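# Reorient a wooden block in an upturned robot hand

## Task

The wooden block starts resting loosely on the palm, which faces up. Rotate it inside the hand until its orientation relative to the hand matches the two goal pictures. Only this hand may touch it (the wrist camera, the camera's post and the arm's final link count as hand); the task fails if the block contacts anything else or leaves the hand. To finish, keep the block motionless for a moment, in the palm or fingers and clear of the wrist, camera and post, with the palm pointing straight up. No hand motor may read "moving" or "overload" or be counting toward a shutdown, except one that was already off at the start. Then declare that you are done.

## Robot and tools

ROBOT. One six-joint arm (shoulder pan, shoulder lift, elbow, wrist 1-3) carrying a right hand with index, middle and ring fingers plus a thumb: sixteen hinge motors in all. Cameras: cam_high, cam_low and cam_wrist, each 504x504. The goal pictures can be shown again with show_instructions.

FRAMES. The scene frame has its origin on the table top under the arm's base, +z up, +y to the left when looking along +x. Result poses (end_effector_position in m, end_effector_quat_wxyz) and velocities use this frame. The hand point is a spot in front of the palm where thumb tip meets index and middle tips. Its own axes: +z runs along the straightened fingers toward the tips, +x crosses the palm away from the thumb, +y points out of the palm face (the face is at y = -0.062 m). So "palm up" means the hand point's +y aims at scene +z. A fixed mast on the palm side near the wrist (x +0.05 to +0.10, z -0.16 to -0.11, up to y = +0.06 m) can collide with things.

execute_actions. Argument "actions": a list holding zero or one item. An empty list only reports the state. {"steps": n} with no rows is a wait of up to 300 control steps (1/30 s each) counted from the previous result, so thinking time eats into it. {"rows": [...], "steps": n} runs up to 15 steps; each row covers one step and the final row repeats to fill the count (default 15). Optional "pictures" boolean.

A ROW is one flat list of 24 numbers, each in [-1, 1], for the single arm and hand. Positions 1-6: dx, dy, dz, rx, ry, rz. These are an OFFSET, expressed in the hand point's own axes, from the hand point pose in the most recent result that shows it (before any such result in the scene, or for the second and later calls in one reply, from wherever the robot stands when the action begins). Every row is counted from that same base, not from the prior row. Scale: 1.0 = 0.6 m of travel or 180 degrees; rx, ry, rz form one rotation vector. All-zero offsets are not a hold: they pull the hand back to the base pose. Each step the command is clipped to 100 mm and 16 degrees from the measured pose, and commands trail by about 0.17 s.

Positions 7-22 are ABSOLUTE goal angles, one per hinge, in this order: index_mcp, index_abd, index_pip, index_dip, middle_mcp, middle_abd, middle_pip, middle_dip, ring_mcp, ring_abd, ring_pip, ring_dip, thumb_cmc, thumb_axl, thumb_mcp, thumb_ipl. -1 and +1 are the hinge stops; values between scale linearly. Finger joints, going toward -1: _mcp flexes the knuckle toward the palm (straight at +0.75), _abd swings the finger away from the thumb (straight at 0.00), _pip flexes the middle joint (straight +0.58), _dip the tip joint (straight +0.70). thumb_cmc toward -1 brings the thumb from alongside the palm to in front of it (flat at +0.71); thumb_axl rolls the thumb on its long axis (straight +0.68); thumb_mcp (straight +0.23) and thumb_ipl (straight +0.17) flex it: toward +z when thumb_axl is straight, and in the thumb_cmc -1 direction when thumb_axl is near -0.40.

Position 23, current_limit: cap for every motor, linear from 0 mA at -1 to 550 mA at +1 (floor 11 mA); low caps also slow and weaken fingers. Position 24, speed: set-point rate (speed+1)/2 of 5.9 rad/s. Start values: current_limit +0.4, speed -0.6; last values persist.

move. "target": one 24-number row as above (same offset base); hand numbers are sent at the start. "speed": path top speed 0.002 to 0.5 m/s (default 0.25; rotation up to twice that in rad/s). Optional "stop_force" 9 to 40 N ends the path when push against the motion rises that much; not available in the first 0.2 s, and unreliable on rotating moves. Path lasts 0.5 to 10 s; it does not avoid obstacles. Result adds a "move:" line: done, off_target, moving, held, contact or fault, plus limits such as paced (clipped) or held (steps blocked), and the distance from target.

wait: "seconds" 0 to 10, sends nothing new. zoom_image: "camera" plus "region" [x0, y0, x1, y1] in pixels, at most 504x504, for a closer look. read_manual returns licence texts. finished_scene: pass the scene number (1 here) to end and grade the scene; irreversible.

RESULTS. State line with pose and velocities, Wrist force and Wrist torque in the hand point axes (noisy, saturate near 50 N). Per motor, in hinge order: hand_goal (written goals), hand_measured (actual, same scale), hand_current_ma (positive pushes toward -1), hand_state (moving, goal, blocked, overload). hand_current_limit and hand_speed echo the settings. "Hand target" gives the pose being driven to. "pose unreachable" and HELD mean the clearance check altered or blocked a command. MOTOR HOT warns of arm heating.

CAUTIONS. A motor at 495 mA or more accumulates seconds; after 5 s it shuts down for 10 s, so avoid sustained hard squeezing and keep goals just past the block's surface. A finger presses only while its goal lies beyond the object. Arm contact torque at a joint's limit (wrist joints 24.9 N m) or any outside force of 150 N triggers a 10 s stop that discards the rest of the call and any hand numbers sent meanwhile. Keep the palm roughly upward while working so the block cannot fall off, move gently, keep the block away from the table and other objects, and avoid knocking anything off the table. Occasional brief pushes may disturb the block. Before finishing, verify orientation against the goal pictures, confirm every motor reads goal or blocked without overload, and wait for the block to settle.

Each tool is called after "Emit:" as a command line: name --argument value for each argument, lists and objects as JSON in quotes; but a table of rows of numbers goes row by row, as --pt "numbers of a row", without its own name.

Reference images:

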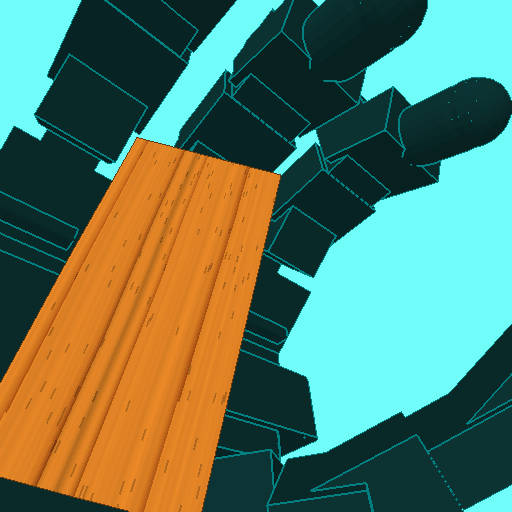

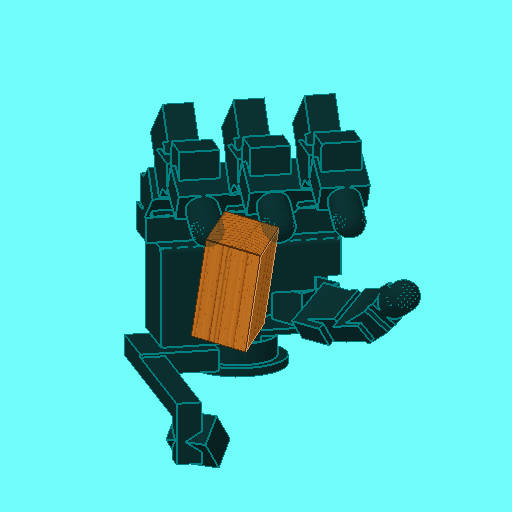

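## Session

Emit:
execute_actions --actions '[]'

Scene clock: 0.00 s of 4800.00 s.
end_effector_position=(+0.6050, +0.0579, +0.4979) hand_goal=(+0.046, +0.000, -0.008, +0.280, +0.046, +0.000, -0.008, +0.280, +0.046, +0.000, -0.008, +0.280, -0.104, +0.266, +0.032, -0.018) hand_measured=(+0.062, +0.000, -0.006, +0.282, +0.064, +0.000, -0.006, +0.282, +0.062, +0.000, -0.006, +0.282, -0.092, +0.270, +0.034, -0.016) hand_current_ma=(+83, +0, +14, +13, +95, +0, +15, +12, +87, +0, +14, +12, +65, +25, +11, +11) hand_state=(goal, goal, goal, goal, goal, goal, goal, goal, goal, goal, goal, goal, goal, goal, goal, goal) hand_current_limit=0.40 hand_speed=-0.60 end_effector_quat_wxyz=(+0.497, +0.474, +0.524, +0.504) end_effector_velocity=(-0.000, +0.000, +0.000) end_effector_angular_velocity=(-0.001, -0.001, +0.000)
Joint positions: [-0.141 -1.174  2.234 -4.202 -1.323 -0.043]
Joint velocities: [ 0.    -0.     0.    -0.001 -0.    -0.001]
Motor temperatures (°C, as the motors report them): [29 28 28 36 35 33]
Wrist force (N, on the end effector, along its own x y z axes, offset not removed): no reading
Wrist torque (N m, same axes, about the end effector's origin, offset not removed): no reading
Hand target: +0.605, +0.058, +0.498; +0.497, +0.474, +0.524, +0.504

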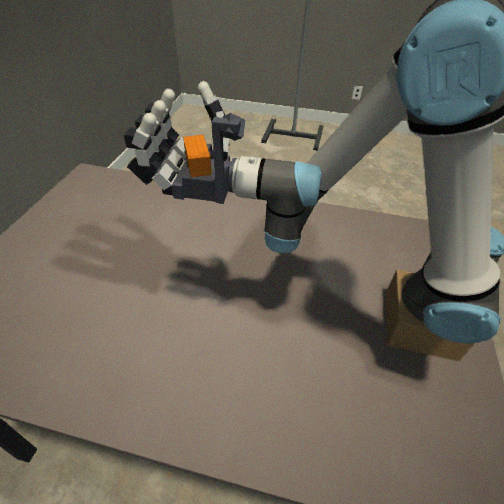

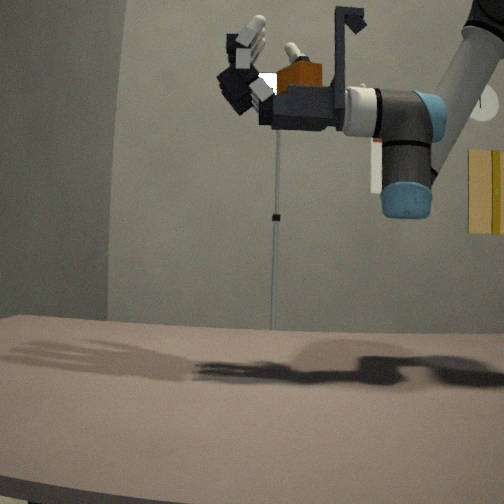

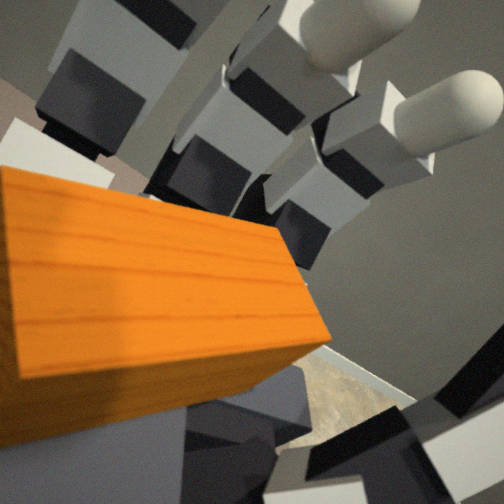

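Emit:
zoom_image --camera "cam_high" --region '[110,70,270,210]'

Emit:
zoom_image --camera "cam_low" --region '[200,0,400,150]'

Region (110, 70, 270, 210) of cam_high's 504x504 image, scaled by 3.150, with more detail than that image has; it fills the top 441 rows of this view, and the rest is white.

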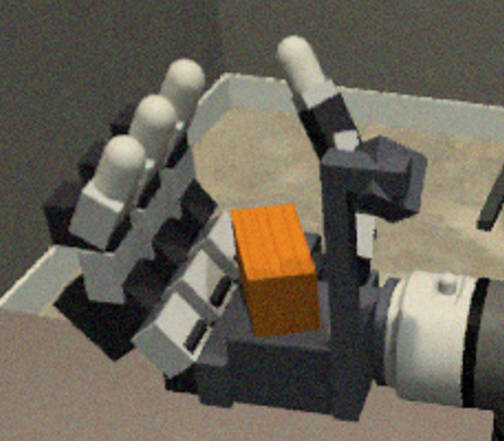

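Region (200, 0, 400, 150) of cam_low's 504x504 image, scaled by 2.520, with more detail than that image has; it fills the top 378 rows of this view, and the rest is white.

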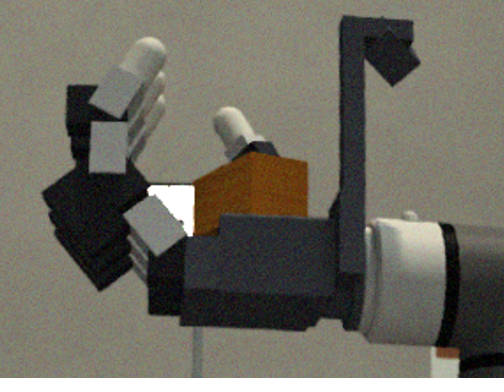

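Emit:
move --target '[0,0,0,0,0,0,0.5,0,0,0.28,0.5,0,0,0.28,-0.4,0,-0.3,0.1,-0.15,0.68,-0.5,0.17,0.4,-0.8]'

Emit:
zoom_image --camera "cam_high" --region '[110,70,270,210]'

Scene clock: 19.63 s of 4800.00 s.
end_effector_position=(+0.6050, +0.0579, +0.4979) hand_goal=(+0.500, +0.000, +0.000, +0.280, +0.500, +0.000, +0.000, +0.280, -0.400, +0.000, -0.300, +0.100, -0.150, +0.680, -0.500, +0.170) hand_measured=(+0.508, +0.000, +0.000, +0.282, +0.510, +0.000, -0.002, +0.282, -0.398, +0.000, -0.300, +0.102, -0.140, +0.680, -0.502, +0.166) hand_current_ma=(+43, +0, -5, +13, +49, +0, -5, +12, +12, +0, +0, +11, +58, +2, -17, -24) hand_state=(goal, goal, goal, goal, goal, goal, goal, goal, goal, goal, goal, goal, goal, goal, goal, goal) hand_current_limit=0.40 hand_speed=-0.80 end_effector_quat_wxyz=(+0.497, +0.474, +0.524, +0.504) end_effector_velocity=(-0.000, +0.000, +0.000) end_effector_angular_velocity=(+0.000, -0.000, +0.001)
Joint positions: [-0.141 -1.174  2.234 -4.202 -1.323 -0.043]
Joint velocities: [ 0.001 -0.001  0.    -0.     0.     0.   ]
Motor temperatures (°C, as the motors report them): [29 28 28 36 35 33]
Wrist force (N, on the end effector, along its own x y z axes, offset not removed): [-1.0 -2.0 0.2]
Wrist torque (N m, same axes, about the end effector's origin, offset not removed): [-0.32 -0.07 -0.02]
Hand target: +0.605, +0.058, +0.498; +0.497, +0.474, +0.524, +0.504
Off the commanded pose: 0.000 m, 0 deg.
After step 90, 14.97 s passed at rest.
move: done

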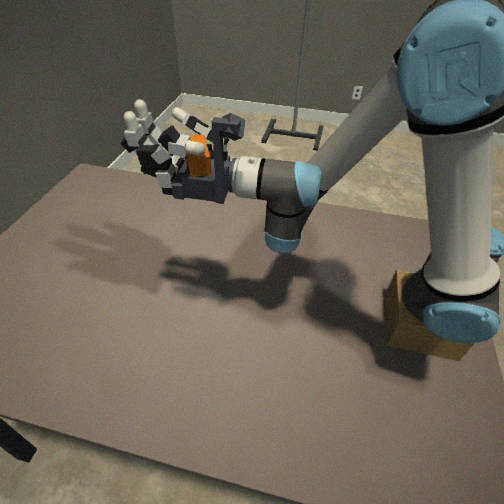

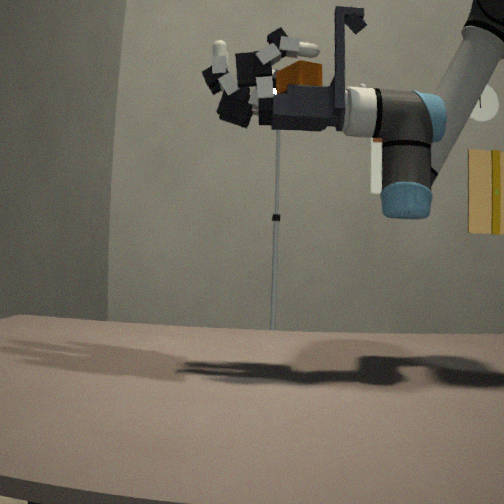

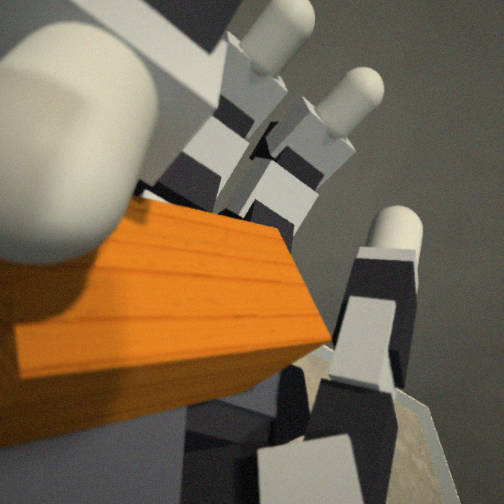

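Region (110, 70, 270, 210) of cam_high's 504x504 image, scaled by 3.150, with more detail than that image has; it fills the top 441 rows of this view, and the rest is white.

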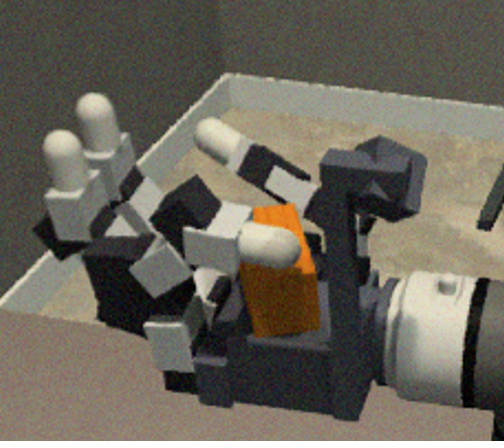

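Emit:
move --target '[0,0,0,0,0,0,0.5,0,0,0.28,0.5,0,0,0.28,0.4,0,-0.9,-0.2,-0.15,0.68,0,0.17,0.4,-0.6]'

Emit:
move --target '[0,0,0,0,0,0,0.5,0,0,0.28,0.5,0,0,0.28,-0.05,0,-0.9,-0.1,-0.6,0.68,0,0.17,0.4,-0.8]'

Emit:
zoom_image --camera "cam_high" --region '[110,70,270,210]'

Scene clock: 27.20 s of 4800.00 s.
end_effector_position=(+0.6050, +0.0579, +0.4979) hand_goal=(+0.500, +0.000, +0.000, +0.280, +0.500, +0.000, +0.000, +0.280, +0.400, +0.000, -0.900, -0.200, -0.150, +0.680, +0.000, +0.170) hand_measured=(+0.508, +0.000, +0.000, +0.282, +0.510, +0.000, -0.002, +0.282, +0.424, +0.000, -0.770, -0.180, -0.140, +0.680, -0.006, +0.168) hand_current_ma=(+44, +0, -5, +13, +51, +0, -5, +12, +128, +0, +385, +104, +58, +2, -38, -20) hand_state=(goal, goal, goal, goal, goal, goal, goal, goal, blocked, goal, blocked, goal, goal, goal, goal, goal) hand_current_limit=0.40 hand_speed=-0.60 end_effector_quat_wxyz=(+0.497, +0.474, +0.524, +0.504) end_effector_velocity=(+0.000, -0.000, -0.001) end_effector_angular_velocity=(+0.000, +0.002, -0.000)
Joint positions: [-0.141 -1.174  2.234 -4.202 -1.323 -0.043]
Joint velocities: [-0.     0.001  0.001 -0.     0.     0.   ]
Motor temperatures (°C, as the motors report them): [29 28 28 36 35 33]
Wrist force (N, on the end effector, along its own x y z axes, offset not removed): [-0.1 -0.5 -1.3]
Wrist torque (N m, same axes, about the end effector's origin, offset not removed): [-0.04 -0.16 0.24]
Hand target: +0.605, +0.058, +0.498; +0.497, +0.474, +0.524, +0.504
Off the commanded pose: 0.000 m, 0 deg.
After step 90, 3.40 s passed at rest.
move: done

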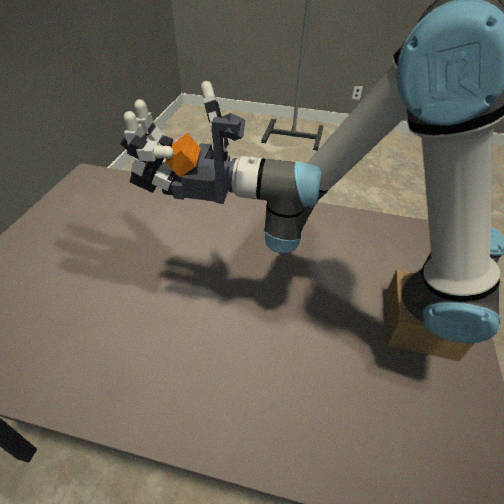

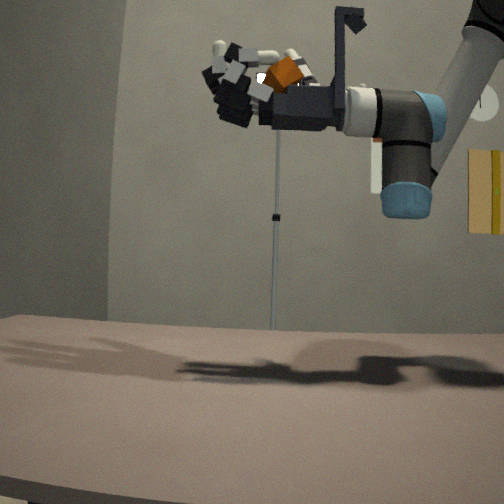

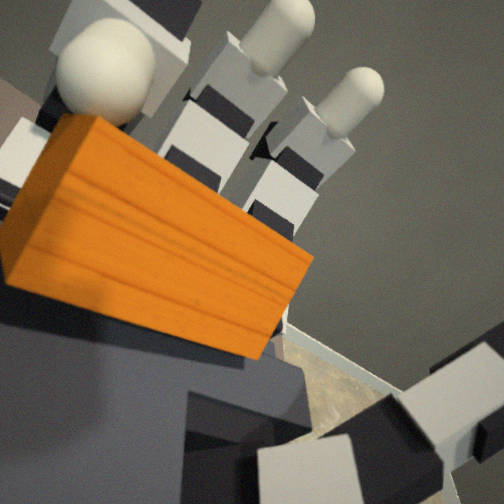

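Scene clock: 28.40 s of 4800.00 s.
end_effector_position=(+0.6050, +0.0579, +0.4979) hand_goal=(+0.500, +0.000, +0.000, +0.280, +0.500, +0.000, +0.000, +0.280, -0.050, +0.000, -0.900, -0.100, -0.600, +0.680, +0.000, +0.170) hand_measured=(+0.508, +0.000, +0.000, +0.282, +0.510, +0.000, -0.002, +0.282, +0.352, +0.000, -0.796, -0.074, -0.598, +0.680, -0.006, +0.168) hand_current_ma=(+44, +0, -5, +13, +51, +0, -5, +12, +385, +0, +385, +134, +12, +2, -38, -20) hand_state=(goal, goal, goal, goal, goal, goal, goal, goal, blocked, goal, blocked, blocked, goal, goal, goal, goal) hand_current_limit=0.40 hand_speed=-0.80 end_effector_quat_wxyz=(+0.497, +0.474, +0.524, +0.504) end_effector_velocity=(-0.000, +0.000, -0.000) end_effector_angular_velocity=(+0.000, +0.001, +0.000)
Joint positions: [-0.141 -1.174  2.234 -4.202 -1.323 -0.043]
Joint velocities: [-0.    -0.001  0.002 -0.     0.     0.   ]
Motor temperatures (°C, as the motors report them): [29 28 28 36 35 33]
Wrist force (N, on the end effector, along its own x y z axes, offset not removed): [-1.3 -1.7 -0.8]
Wrist torque (N m, same axes, about the end effector's origin, offset not removed): [-0.18 0.00 -0.14]
Hand target: +0.605, +0.058, +0.498; +0.497, +0.474, +0.524, +0.504
Off the commanded pose: 0.000 m, 0 deg.
move: done

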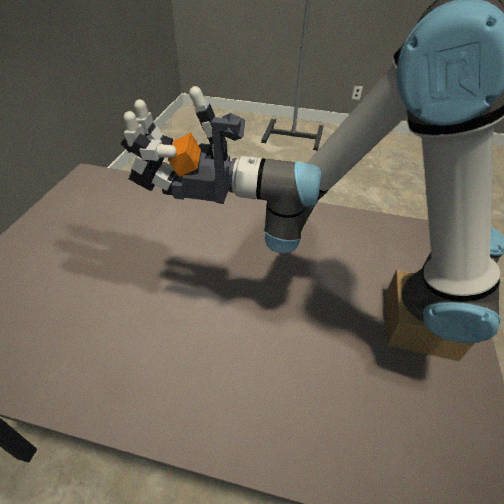

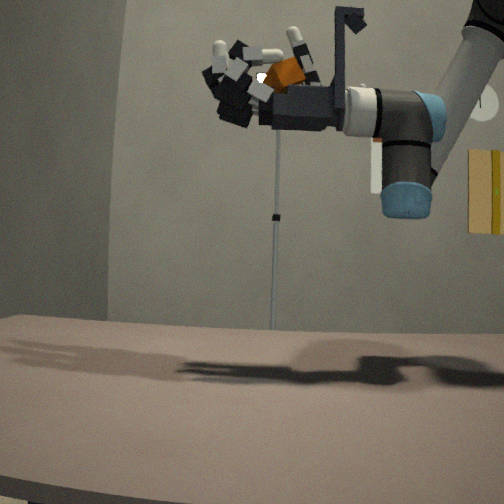

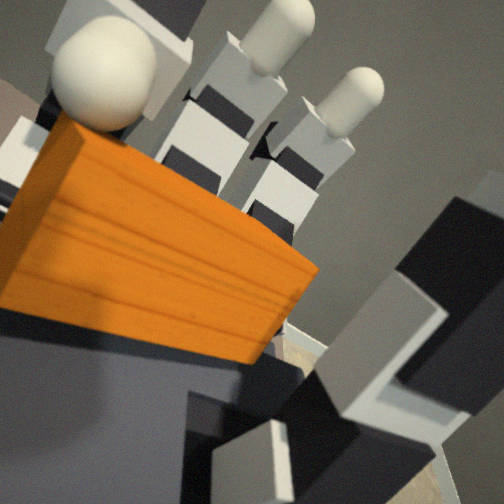

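Region (110, 70, 270, 210) of cam_high's 504x504 image, scaled by 3.150, with more detail than that image has; it fills the top 441 rows of this view, and the rest is white.

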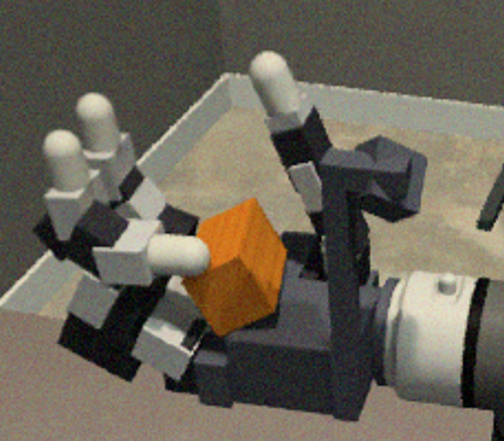

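Emit:
move --target '[0,0,0,0,0,0,0.5,0,0,0.28,0.5,0,0,0.28,0.36,0,0.3,0.5,-0.6,0.68,0,0.17,0.4,-0.6]'

Emit:
move --target '[0,0,0,0,0,0,0.5,0,0,0.28,0.5,0,0,0.28,-0.8,0,0.6,0.7,-0.6,0.68,-0.2,0.17,0.4,-0.8]'

Scene clock: 38.83 s of 4800.00 s.
end_effector_position=(+0.6050, +0.0579, +0.4979) hand_goal=(+0.500, +0.000, +0.000, +0.280, +0.500, +0.000, +0.000, +0.280, +0.360, +0.000, +0.300, +0.500, -0.600, +0.680, +0.000, +0.170) hand_measured=(+0.508, +0.000, +0.000, +0.282, +0.510, +0.000, +0.000, +0.282, +0.368, +0.000, +0.300, +0.498, -0.598, +0.680, -0.006, +0.168) hand_current_ma=(+46, +0, -4, +13, +52, +0, -5, +12, +47, +0, -2, -12, +11, +2, -37, -20) hand_state=(goal, goal, goal, goal, goal, goal, goal, goal, goal, goal, goal, goal, goal, goal, goal, goal) hand_current_limit=0.40 hand_speed=-0.60 end_effector_quat_wxyz=(+0.497, +0.474, +0.524, +0.504) end_effector_velocity=(-0.000, -0.001, -0.001) end_effector_angular_velocity=(-0.000, +0.003, -0.002)
Joint positions: [-0.141 -1.174  2.234 -4.202 -1.323 -0.043]
Joint velocities: [-0.002  0.     0.002  0.     0.    -0.001]
Motor temperatures (°C, as the motors report them): [29 28 28 36 35 33]
Wrist force (N, on the end effector, along its own x y z axes, offset not removed): [-1.3 -1.0 -0.6]
Wrist torque (N m, same axes, about the end effector's origin, offset not removed): [-0.09 0.01 -0.01]
Hand target: +0.605, +0.058, +0.498; +0.497, +0.474, +0.524, +0.504
Off the commanded pose: 0.000 m, 0 deg.
After step 90, 5.97 s passed at rest.
move: done

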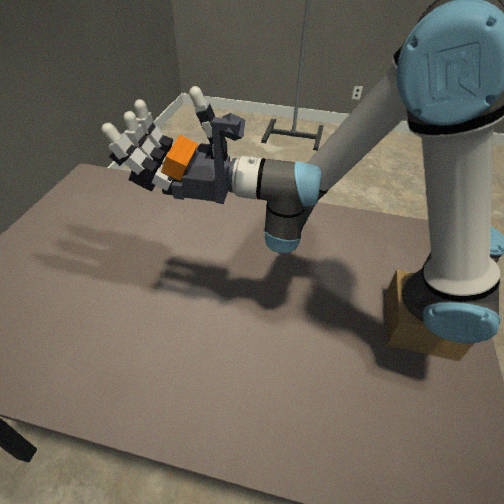

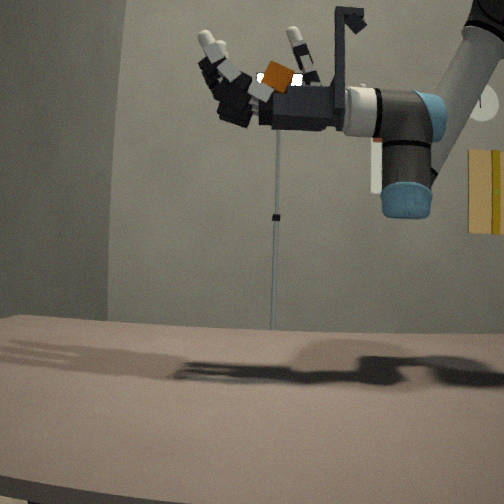

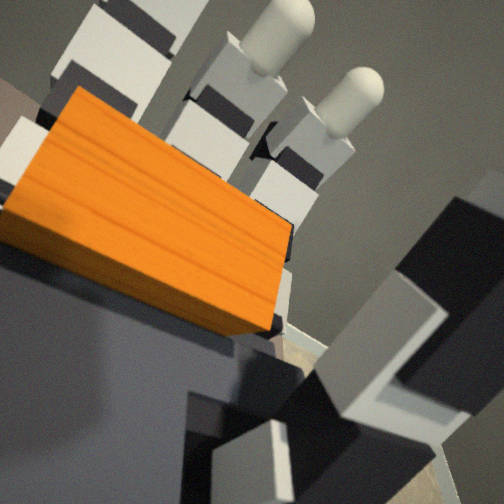

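Scene clock: 40.00 s of 4800.00 s.
end_effector_position=(+0.6050, +0.0579, +0.4979) hand_goal=(+0.500, +0.000, +0.000, +0.280, +0.500, +0.000, +0.000, +0.280, -0.800, +0.000, +0.600, +0.700, -0.600, +0.680, -0.200, +0.170) hand_measured=(+0.508, +0.000, +0.000, +0.282, +0.510, +0.000, +0.000, +0.282, -0.048, +0.000, +0.600, +0.698, -0.598, +0.680, -0.202, +0.168) hand_current_ma=(+46, +0, -4, +13, +52, +0, -5, +12, +385, +0, -2, -12, +11, +2, -10, -20) hand_state=(goal, goal, goal, goal, goal, goal, goal, goal, blocked, goal, goal, goal, goal, goal, goal, goal) hand_current_limit=0.40 hand_speed=-0.80 end_effector_quat_wxyz=(+0.497, +0.474, +0.524, +0.504) end_effector_velocity=(-0.000, +0.001, -0.000) end_effector_angular_velocity=(+0.000, -0.000, +0.001)
Joint positions: [-0.141 -1.174  2.234 -4.202 -1.323 -0.043]
Joint velocities: [ 0.001  0.     0.    -0.001 -0.     0.   ]
Motor temperatures (°C, as the motors report them): [29 28 28 36 35 33]
Wrist force (N, on the end effector, along its own x y z axes, offset not removed): [-2.5 -1.9 -0.3]
Wrist torque (N m, same axes, about the end effector's origin, offset not removed): [-0.25 0.33 -0.13]
Hand target: +0.605, +0.058, +0.498; +0.497, +0.474, +0.524, +0.504
Off the commanded pose: 0.000 m, 0 deg.
move: done

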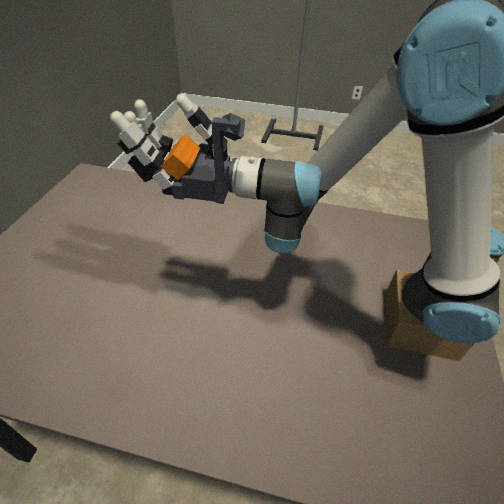

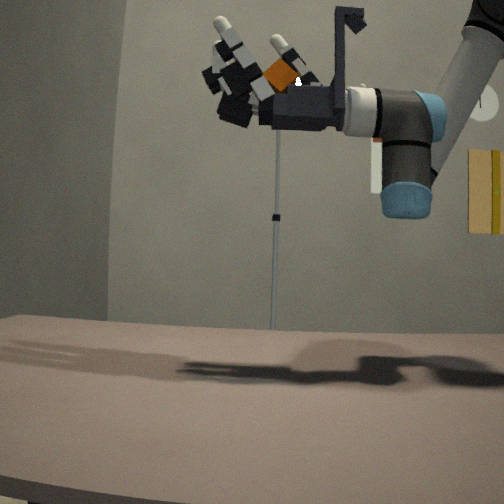

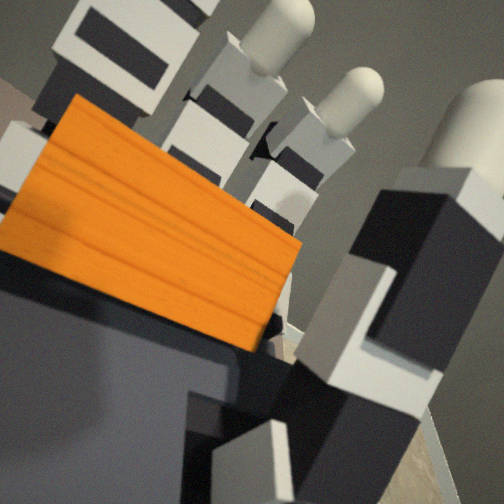

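Emit:
move --target '[0,0,0,0,0,0,-0.45,0,0.5,0.6,-0.45,0,0.5,0.6,-0.85,0,0.6,0.7,-0.4,0.68,0.1,0.17,0.75,-0.7]'

Scene clock: 44.27 s of 4800.00 s.
end_effector_position=(+0.6050, +0.0579, +0.4979) hand_goal=(-0.450, +0.000, +0.500, +0.600, -0.450, +0.000, +0.500, +0.600, -0.850, +0.000, +0.600, +0.700, -0.400, +0.680, +0.100, +0.170) hand_measured=(-0.444, +0.000, +0.498, +0.598, -0.072, +0.000, +0.498, +0.598, -0.080, -0.006, +0.600, +0.698, -0.400, +0.680, +0.096, +0.168) hand_current_ma=(+28, +0, -5, -13, +481, +0, -6, -13, +481, -22, -1, -12, -1, +2, -30, -18) hand_state=(goal, goal, goal, goal, blocked, goal, goal, goal, blocked, goal, goal, goal, goal, goal, goal, goal) hand_current_limit=0.75 hand_speed=-0.70 end_effector_quat_wxyz=(+0.497, +0.474, +0.524, +0.504) end_effector_velocity=(-0.000, -0.000, +0.000) end_effector_angular_velocity=(+0.000, -0.001, -0.001)
Joint positions: [-0.141 -1.174  2.234 -4.202 -1.323 -0.043]
Joint velocities: [-0.001 -0.001 -0.     0.    -0.     0.   ]
Motor temperatures (°C, as the motors report them): [29 28 28 36 35 33]
Wrist force (N, on the end effector, along its own x y z axes, offset not removed): [-2.5 0.4 1.4]
Wrist torque (N m, same axes, about the end effector's origin, offset not removed): [-0.23 0.11 -0.10]
Hand target: +0.605, +0.058, +0.498; +0.497, +0.474, +0.524, +0.504
Off the commanded pose: 0.000 m, 0 deg.
move: done

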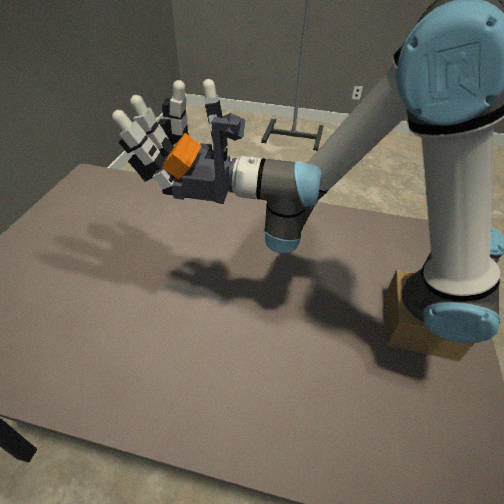

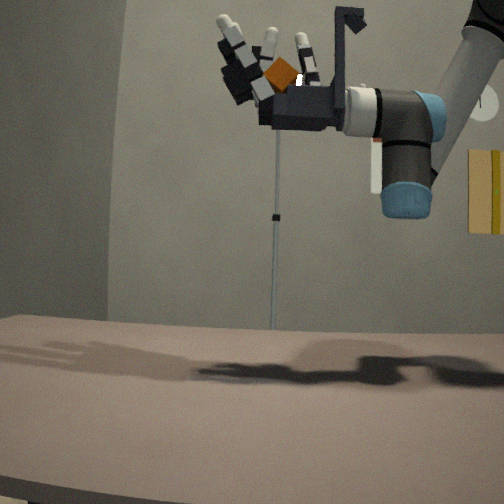

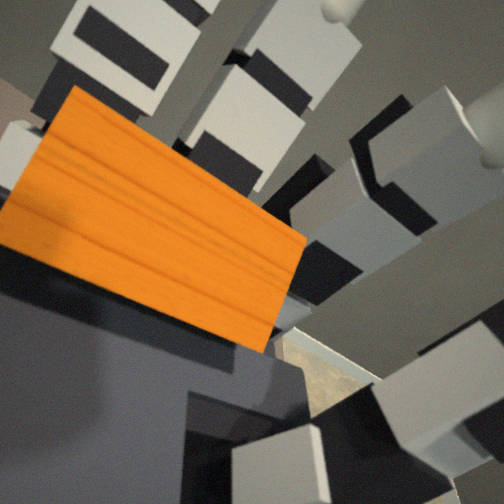

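Emit:
move --target '[0,0,0,-0.09,0,0,0,0,0.5,0.6,0.02,0,0.5,0.6,0.02,0,0.6,0.7,-0.85,0.68,0,0.17,0.4,-0.9]' --speed 0.1

Scene clock: 51.60 s of 4800.00 s.
end_effector_position=(+0.6051, +0.0579, +0.4981) hand_goal=(+0.000, +0.000, +0.500, +0.600, +0.020, +0.000, +0.500, +0.600, +0.020, +0.000, +0.600, +0.700, -0.850, +0.680, +0.000, +0.170) hand_measured=(+0.002, +0.000, +0.498, +0.598, +0.024, +0.000, +0.498, +0.598, +0.024, -0.004, +0.600, +0.698, -0.852, +0.680, +0.000, +0.168) hand_current_ma=(+12, +0, -5, -13, +26, +0, -5, -13, +26, -19, -1, -12, -6, +2, +4, -15) hand_state=(goal, goal, goal, goal, goal, goal, goal, goal, goal, goal, goal, goal, goal, goal, goal, goal) hand_current_limit=0.40 hand_speed=-0.90 end_effector_quat_wxyz=(+0.558, +0.399, +0.448, +0.573) end_effector_velocity=(+0.000, -0.000, +0.000) end_effector_angular_velocity=(-0.000, -0.002, -0.001)
Joint positions: [-0.127 -0.951  2.067 -4.549 -1.334  0.026]
Joint velocities: [-0.001  0.    -0.002 -0.001 -0.     0.   ]
Motor temperatures (°C, as the motors report them): [29 28 28 36 35 33]
Wrist force (N, on the end effector, along its own x y z axes, offset not removed): [-1.6 -0.1 -0.9]
Wrist torque (N m, same axes, about the end effector's origin, offset not removed): [-0.11 0.09 -0.08]
Hand target: +0.605, +0.058, +0.498; +0.558, +0.399, +0.448, +0.573
Off the commanded pose: 0.000 m, 0 deg.
After step 90, 2.13 s passed at rest.
move: done

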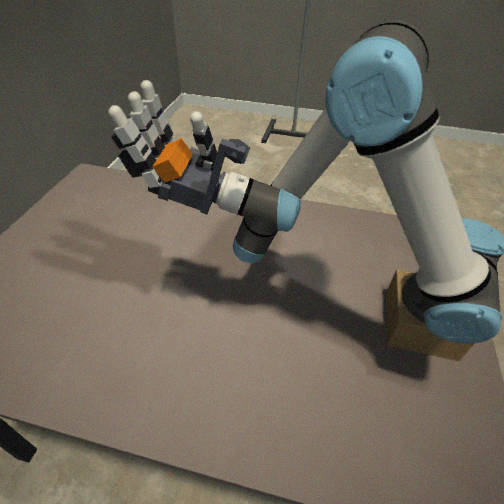

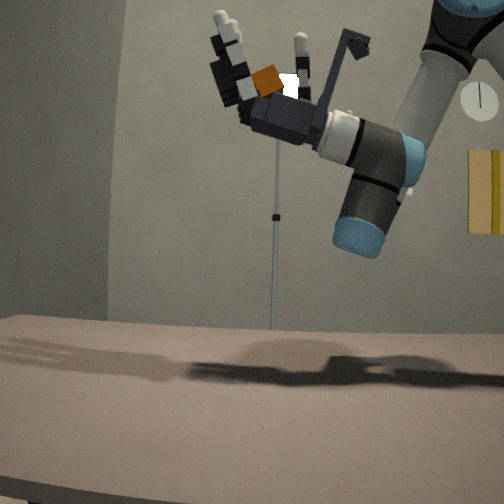

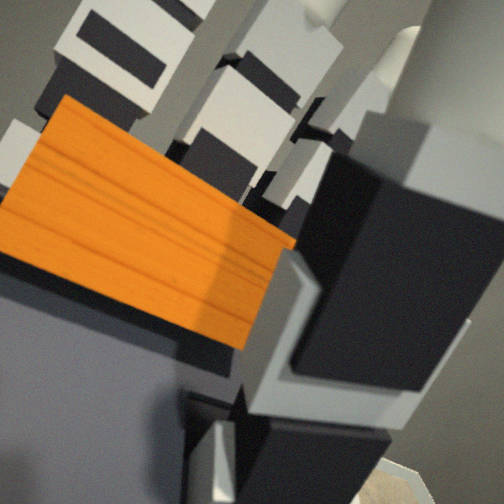

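Emit:
move --target '[0,0,0,-0.08,0,0,0,0,0.5,0.6,0.02,0,0.5,0.6,0.02,0,0.6,0.7,-1,0.68,-0.1,0.17,0.4,-0.8]' --speed 0.08

Emit:
move --target '[0,0,0,0,0,0,0,0,0.5,0.6,0.02,0,0.5,0.6,-0.5,0,0.6,0.7,-1,0.68,-0.1,0.17,0.4,-0.8]'

Emit:
zoom_image --camera "cam_low" --region '[200,0,400,170]'

Scene clock: 64.13 s of 4800.00 s.
end_effector_position=(+0.6052, +0.0579, +0.4982) hand_goal=(+0.000, +0.000, +0.500, +0.600, +0.020, +0.000, +0.500, +0.600, +0.020, +0.000, +0.600, +0.700, -1.000, +0.680, -0.100, +0.170) hand_measured=(+0.002, +0.000, +0.498, +0.598, +0.024, +0.000, +0.498, +0.598, +0.024, -0.004, +0.600, +0.698, -1.000, +0.680, -0.098, +0.168) hand_current_ma=(+12, +0, -5, -13, +26, +0, -5, -13, +26, -19, -1, -12, +0, +2, +10, -13) hand_state=(goal, goal, goal, goal, goal, goal, goal, goal, goal, goal, goal, goal, goal, goal, goal, goal) hand_current_limit=0.40 hand_speed=-0.80 end_effector_quat_wxyz=(+0.603, +0.327, +0.374, +0.624) end_effector_velocity=(+0.000, +0.001, +0.001) end_effector_angular_velocity=(+0.001, -0.016, +0.002)
Joint positions: [-0.108 -0.796  1.865 -4.755 -1.363  0.075]
Joint velocities: [ 0.002  0.008 -0.015 -0.01  -0.002  0.003]
Motor temperatures (°C, as the motors report them): [29 28 28 36 35 33]
Wrist force (N, on the end effector, along its own x y z axes, offset not removed): [-1.1 -2.0 -0.5]
Wrist torque (N m, same axes, about the end effector's origin, offset not removed): [-0.44 0.03 -0.09]
Hand target: +0.605, +0.058, +0.498; +0.604, +0.326, +0.373, +0.624
Off the commanded pose: 0.000 m, 0 deg.
After step 90, 7.57 s passed at rest.
move: done

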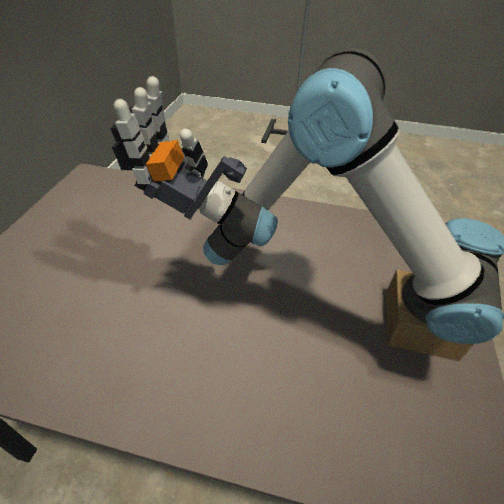

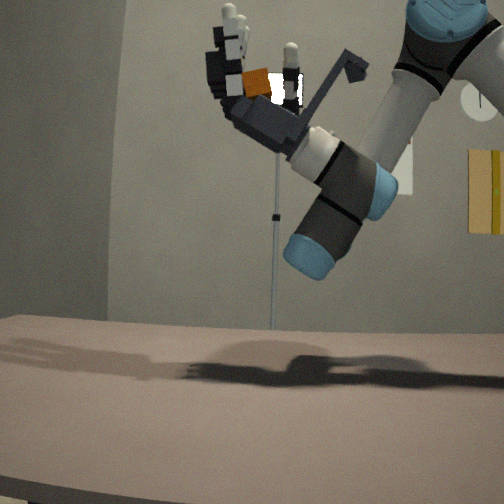

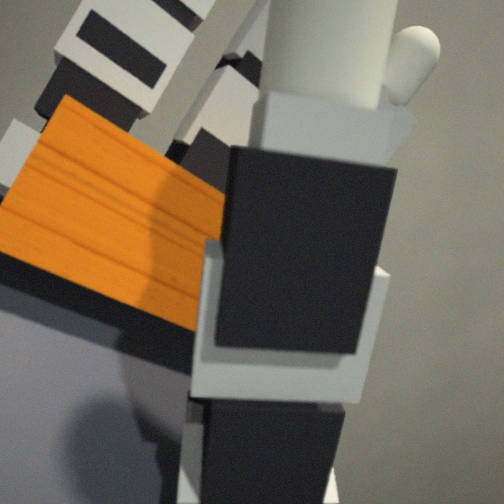

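Scene clock: 64.63 s of 4800.00 s.
end_effector_position=(+0.6052, +0.0579, +0.4982) hand_goal=(+0.000, +0.000, +0.500, +0.600, +0.020, +0.000, +0.500, +0.600, -0.500, +0.000, +0.600, +0.700, -1.000, +0.680, -0.100, +0.170) hand_measured=(+0.002, +0.000, +0.498, +0.598, +0.024, +0.000, +0.498, +0.598, -0.006, -0.004, +0.600, +0.698, -1.000, +0.680, -0.098, +0.168) hand_current_ma=(+12, +0, -5, -13, +26, +0, -5, -13, +385, -19, -1, -12, +0, +2, +10, -13) hand_state=(goal, goal, goal, goal, goal, goal, goal, goal, blocked, goal, goal, goal, goal, goal, goal, goal) hand_current_limit=0.40 hand_speed=-0.80 end_effector_quat_wxyz=(+0.603, +0.327, +0.374, +0.624) end_effector_velocity=(-0.000, -0.000, -0.000) end_effector_angular_velocity=(+0.001, +0.001, -0.000)
Joint positions: [-0.108 -0.796  1.865 -4.755 -1.363  0.075]
Joint velocities: [-0.001 -0.     0.002 -0.    -0.     0.001]
Motor temperatures (°C, as the motors report them): [29 28 28 36 35 33]
Wrist force (N, on the end effector, along its own x y z axes, offset not removed): [-2.0 -1.0 -0.8]
Wrist torque (N m, same axes, about the end effector's origin, offset not removed): [-0.24 0.18 -0.09]
Hand target: +0.605, +0.058, +0.498; +0.603, +0.327, +0.374, +0.624
Off the commanded pose: 0.000 m, 0 deg.
move: done

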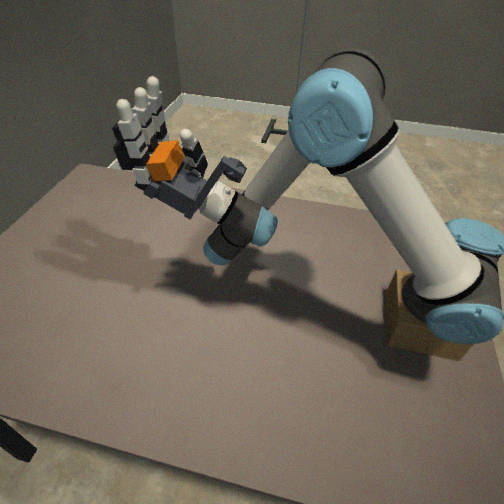

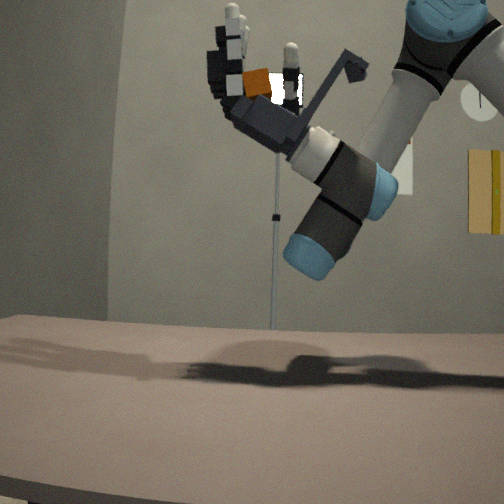

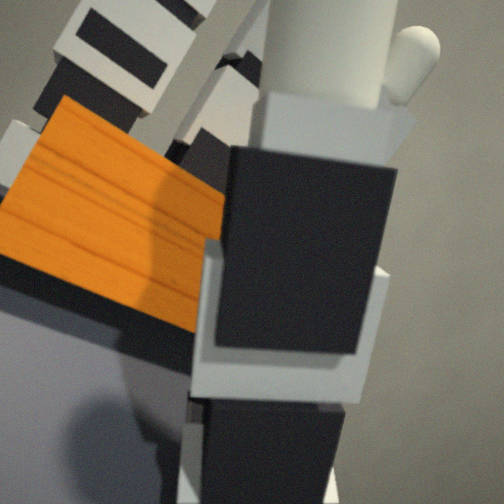

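Region (200, 0, 400, 170) of cam_low's 504x504 image, scaled by 2.520, with more detail than that image has; it fills the top 428 rows of this view, and the rest is white.

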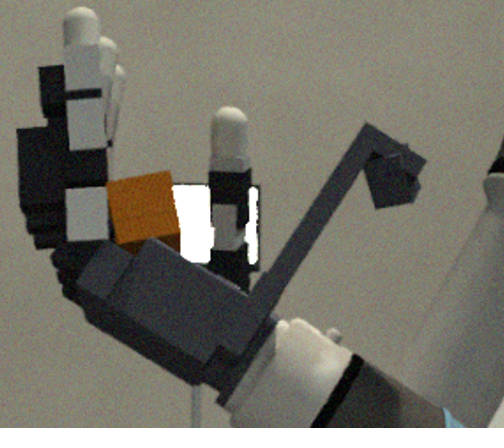

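Emit:
move --target '[0,0,0,0,0,0,0,0,0.5,0.6,0.1,0,0.5,0.6,0.1,0.1,-1,-0.3,-0.9,0.68,0.1,0.17,0.4,-0.7]'

Emit:
zoom_image --camera "cam_low" --region '[200,0,400,170]'

Scene clock: 69.67 s of 4800.00 s.
end_effector_position=(+0.6052, +0.0579, +0.4982) hand_goal=(+0.000, +0.000, +0.500, +0.600, +0.100, +0.000, +0.500, +0.600, +0.100, +0.100, -1.000, -0.300, -0.900, +0.680, +0.100, +0.170) hand_measured=(+0.002, +0.000, +0.498, +0.598, +0.100, +0.000, +0.498, +0.598, +0.112, +0.096, -0.540, -0.282, -0.910, +0.680, +0.100, +0.168) hand_current_ma=(+12, +0, -5, -13, +5, +0, -5, -13, +60, -14, +385, +92, -57, +2, -1, -10) hand_state=(goal, goal, goal, goal, goal, goal, goal, goal, goal, goal, blocked, goal, goal, goal, goal, goal) hand_current_limit=0.40 hand_speed=-0.70 end_effector_quat_wxyz=(+0.603, +0.327, +0.374, +0.624) end_effector_velocity=(-0.000, -0.000, -0.000) end_effector_angular_velocity=(-0.000, +0.001, -0.001)
Joint positions: [-0.108 -0.796  1.865 -4.755 -1.363  0.075]
Joint velocities: [-0.     0.     0.001 -0.    -0.    -0.   ]
Motor temperatures (°C, as the motors report them): [29 28 28 36 35 33]
Wrist force (N, on the end effector, along its own x y z axes, offset not removed): [-1.3 -1.1 -1.5]
Wrist torque (N m, same axes, about the end effector's origin, offset not removed): [-0.22 0.07 -0.08]
Hand target: +0.605, +0.058, +0.498; +0.603, +0.327, +0.374, +0.624
Off the commanded pose: 0.000 m, 0 deg.
After step 90, 0.17 s passed at rest.
move: done

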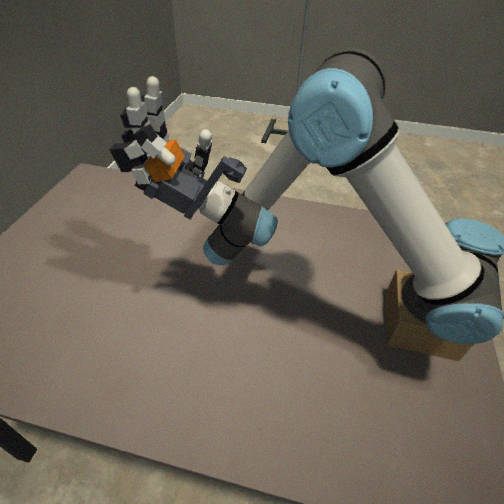

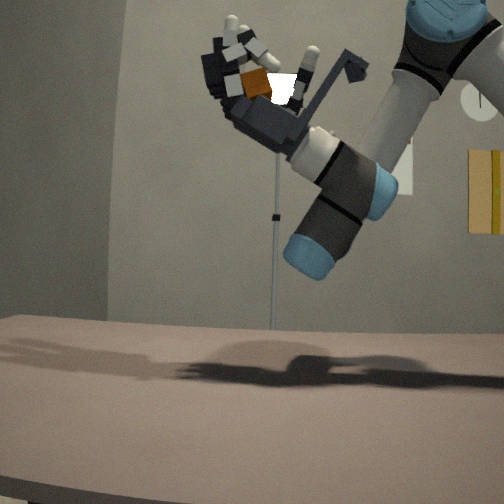

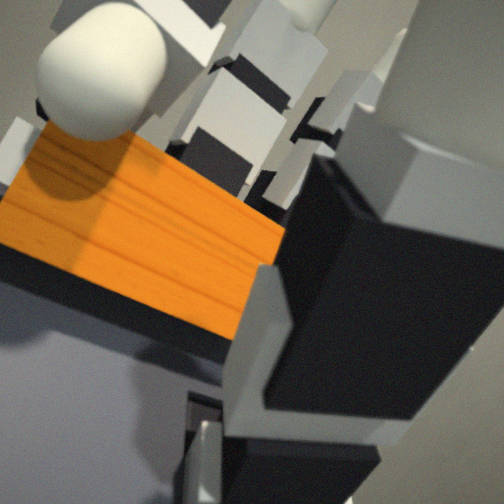

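Region (200, 0, 400, 170) of cam_low's 504x504 image, scaled by 2.520, with more detail than that image has; it fills the top 428 rows of this view, and the rest is white.

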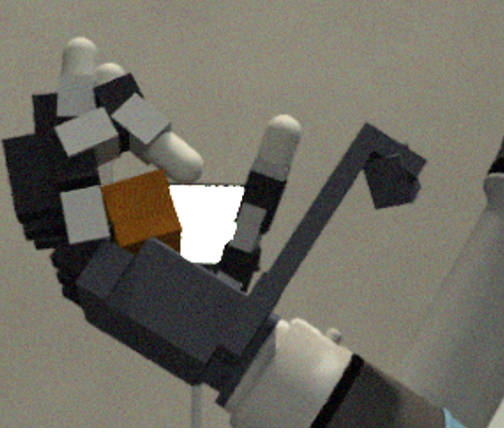

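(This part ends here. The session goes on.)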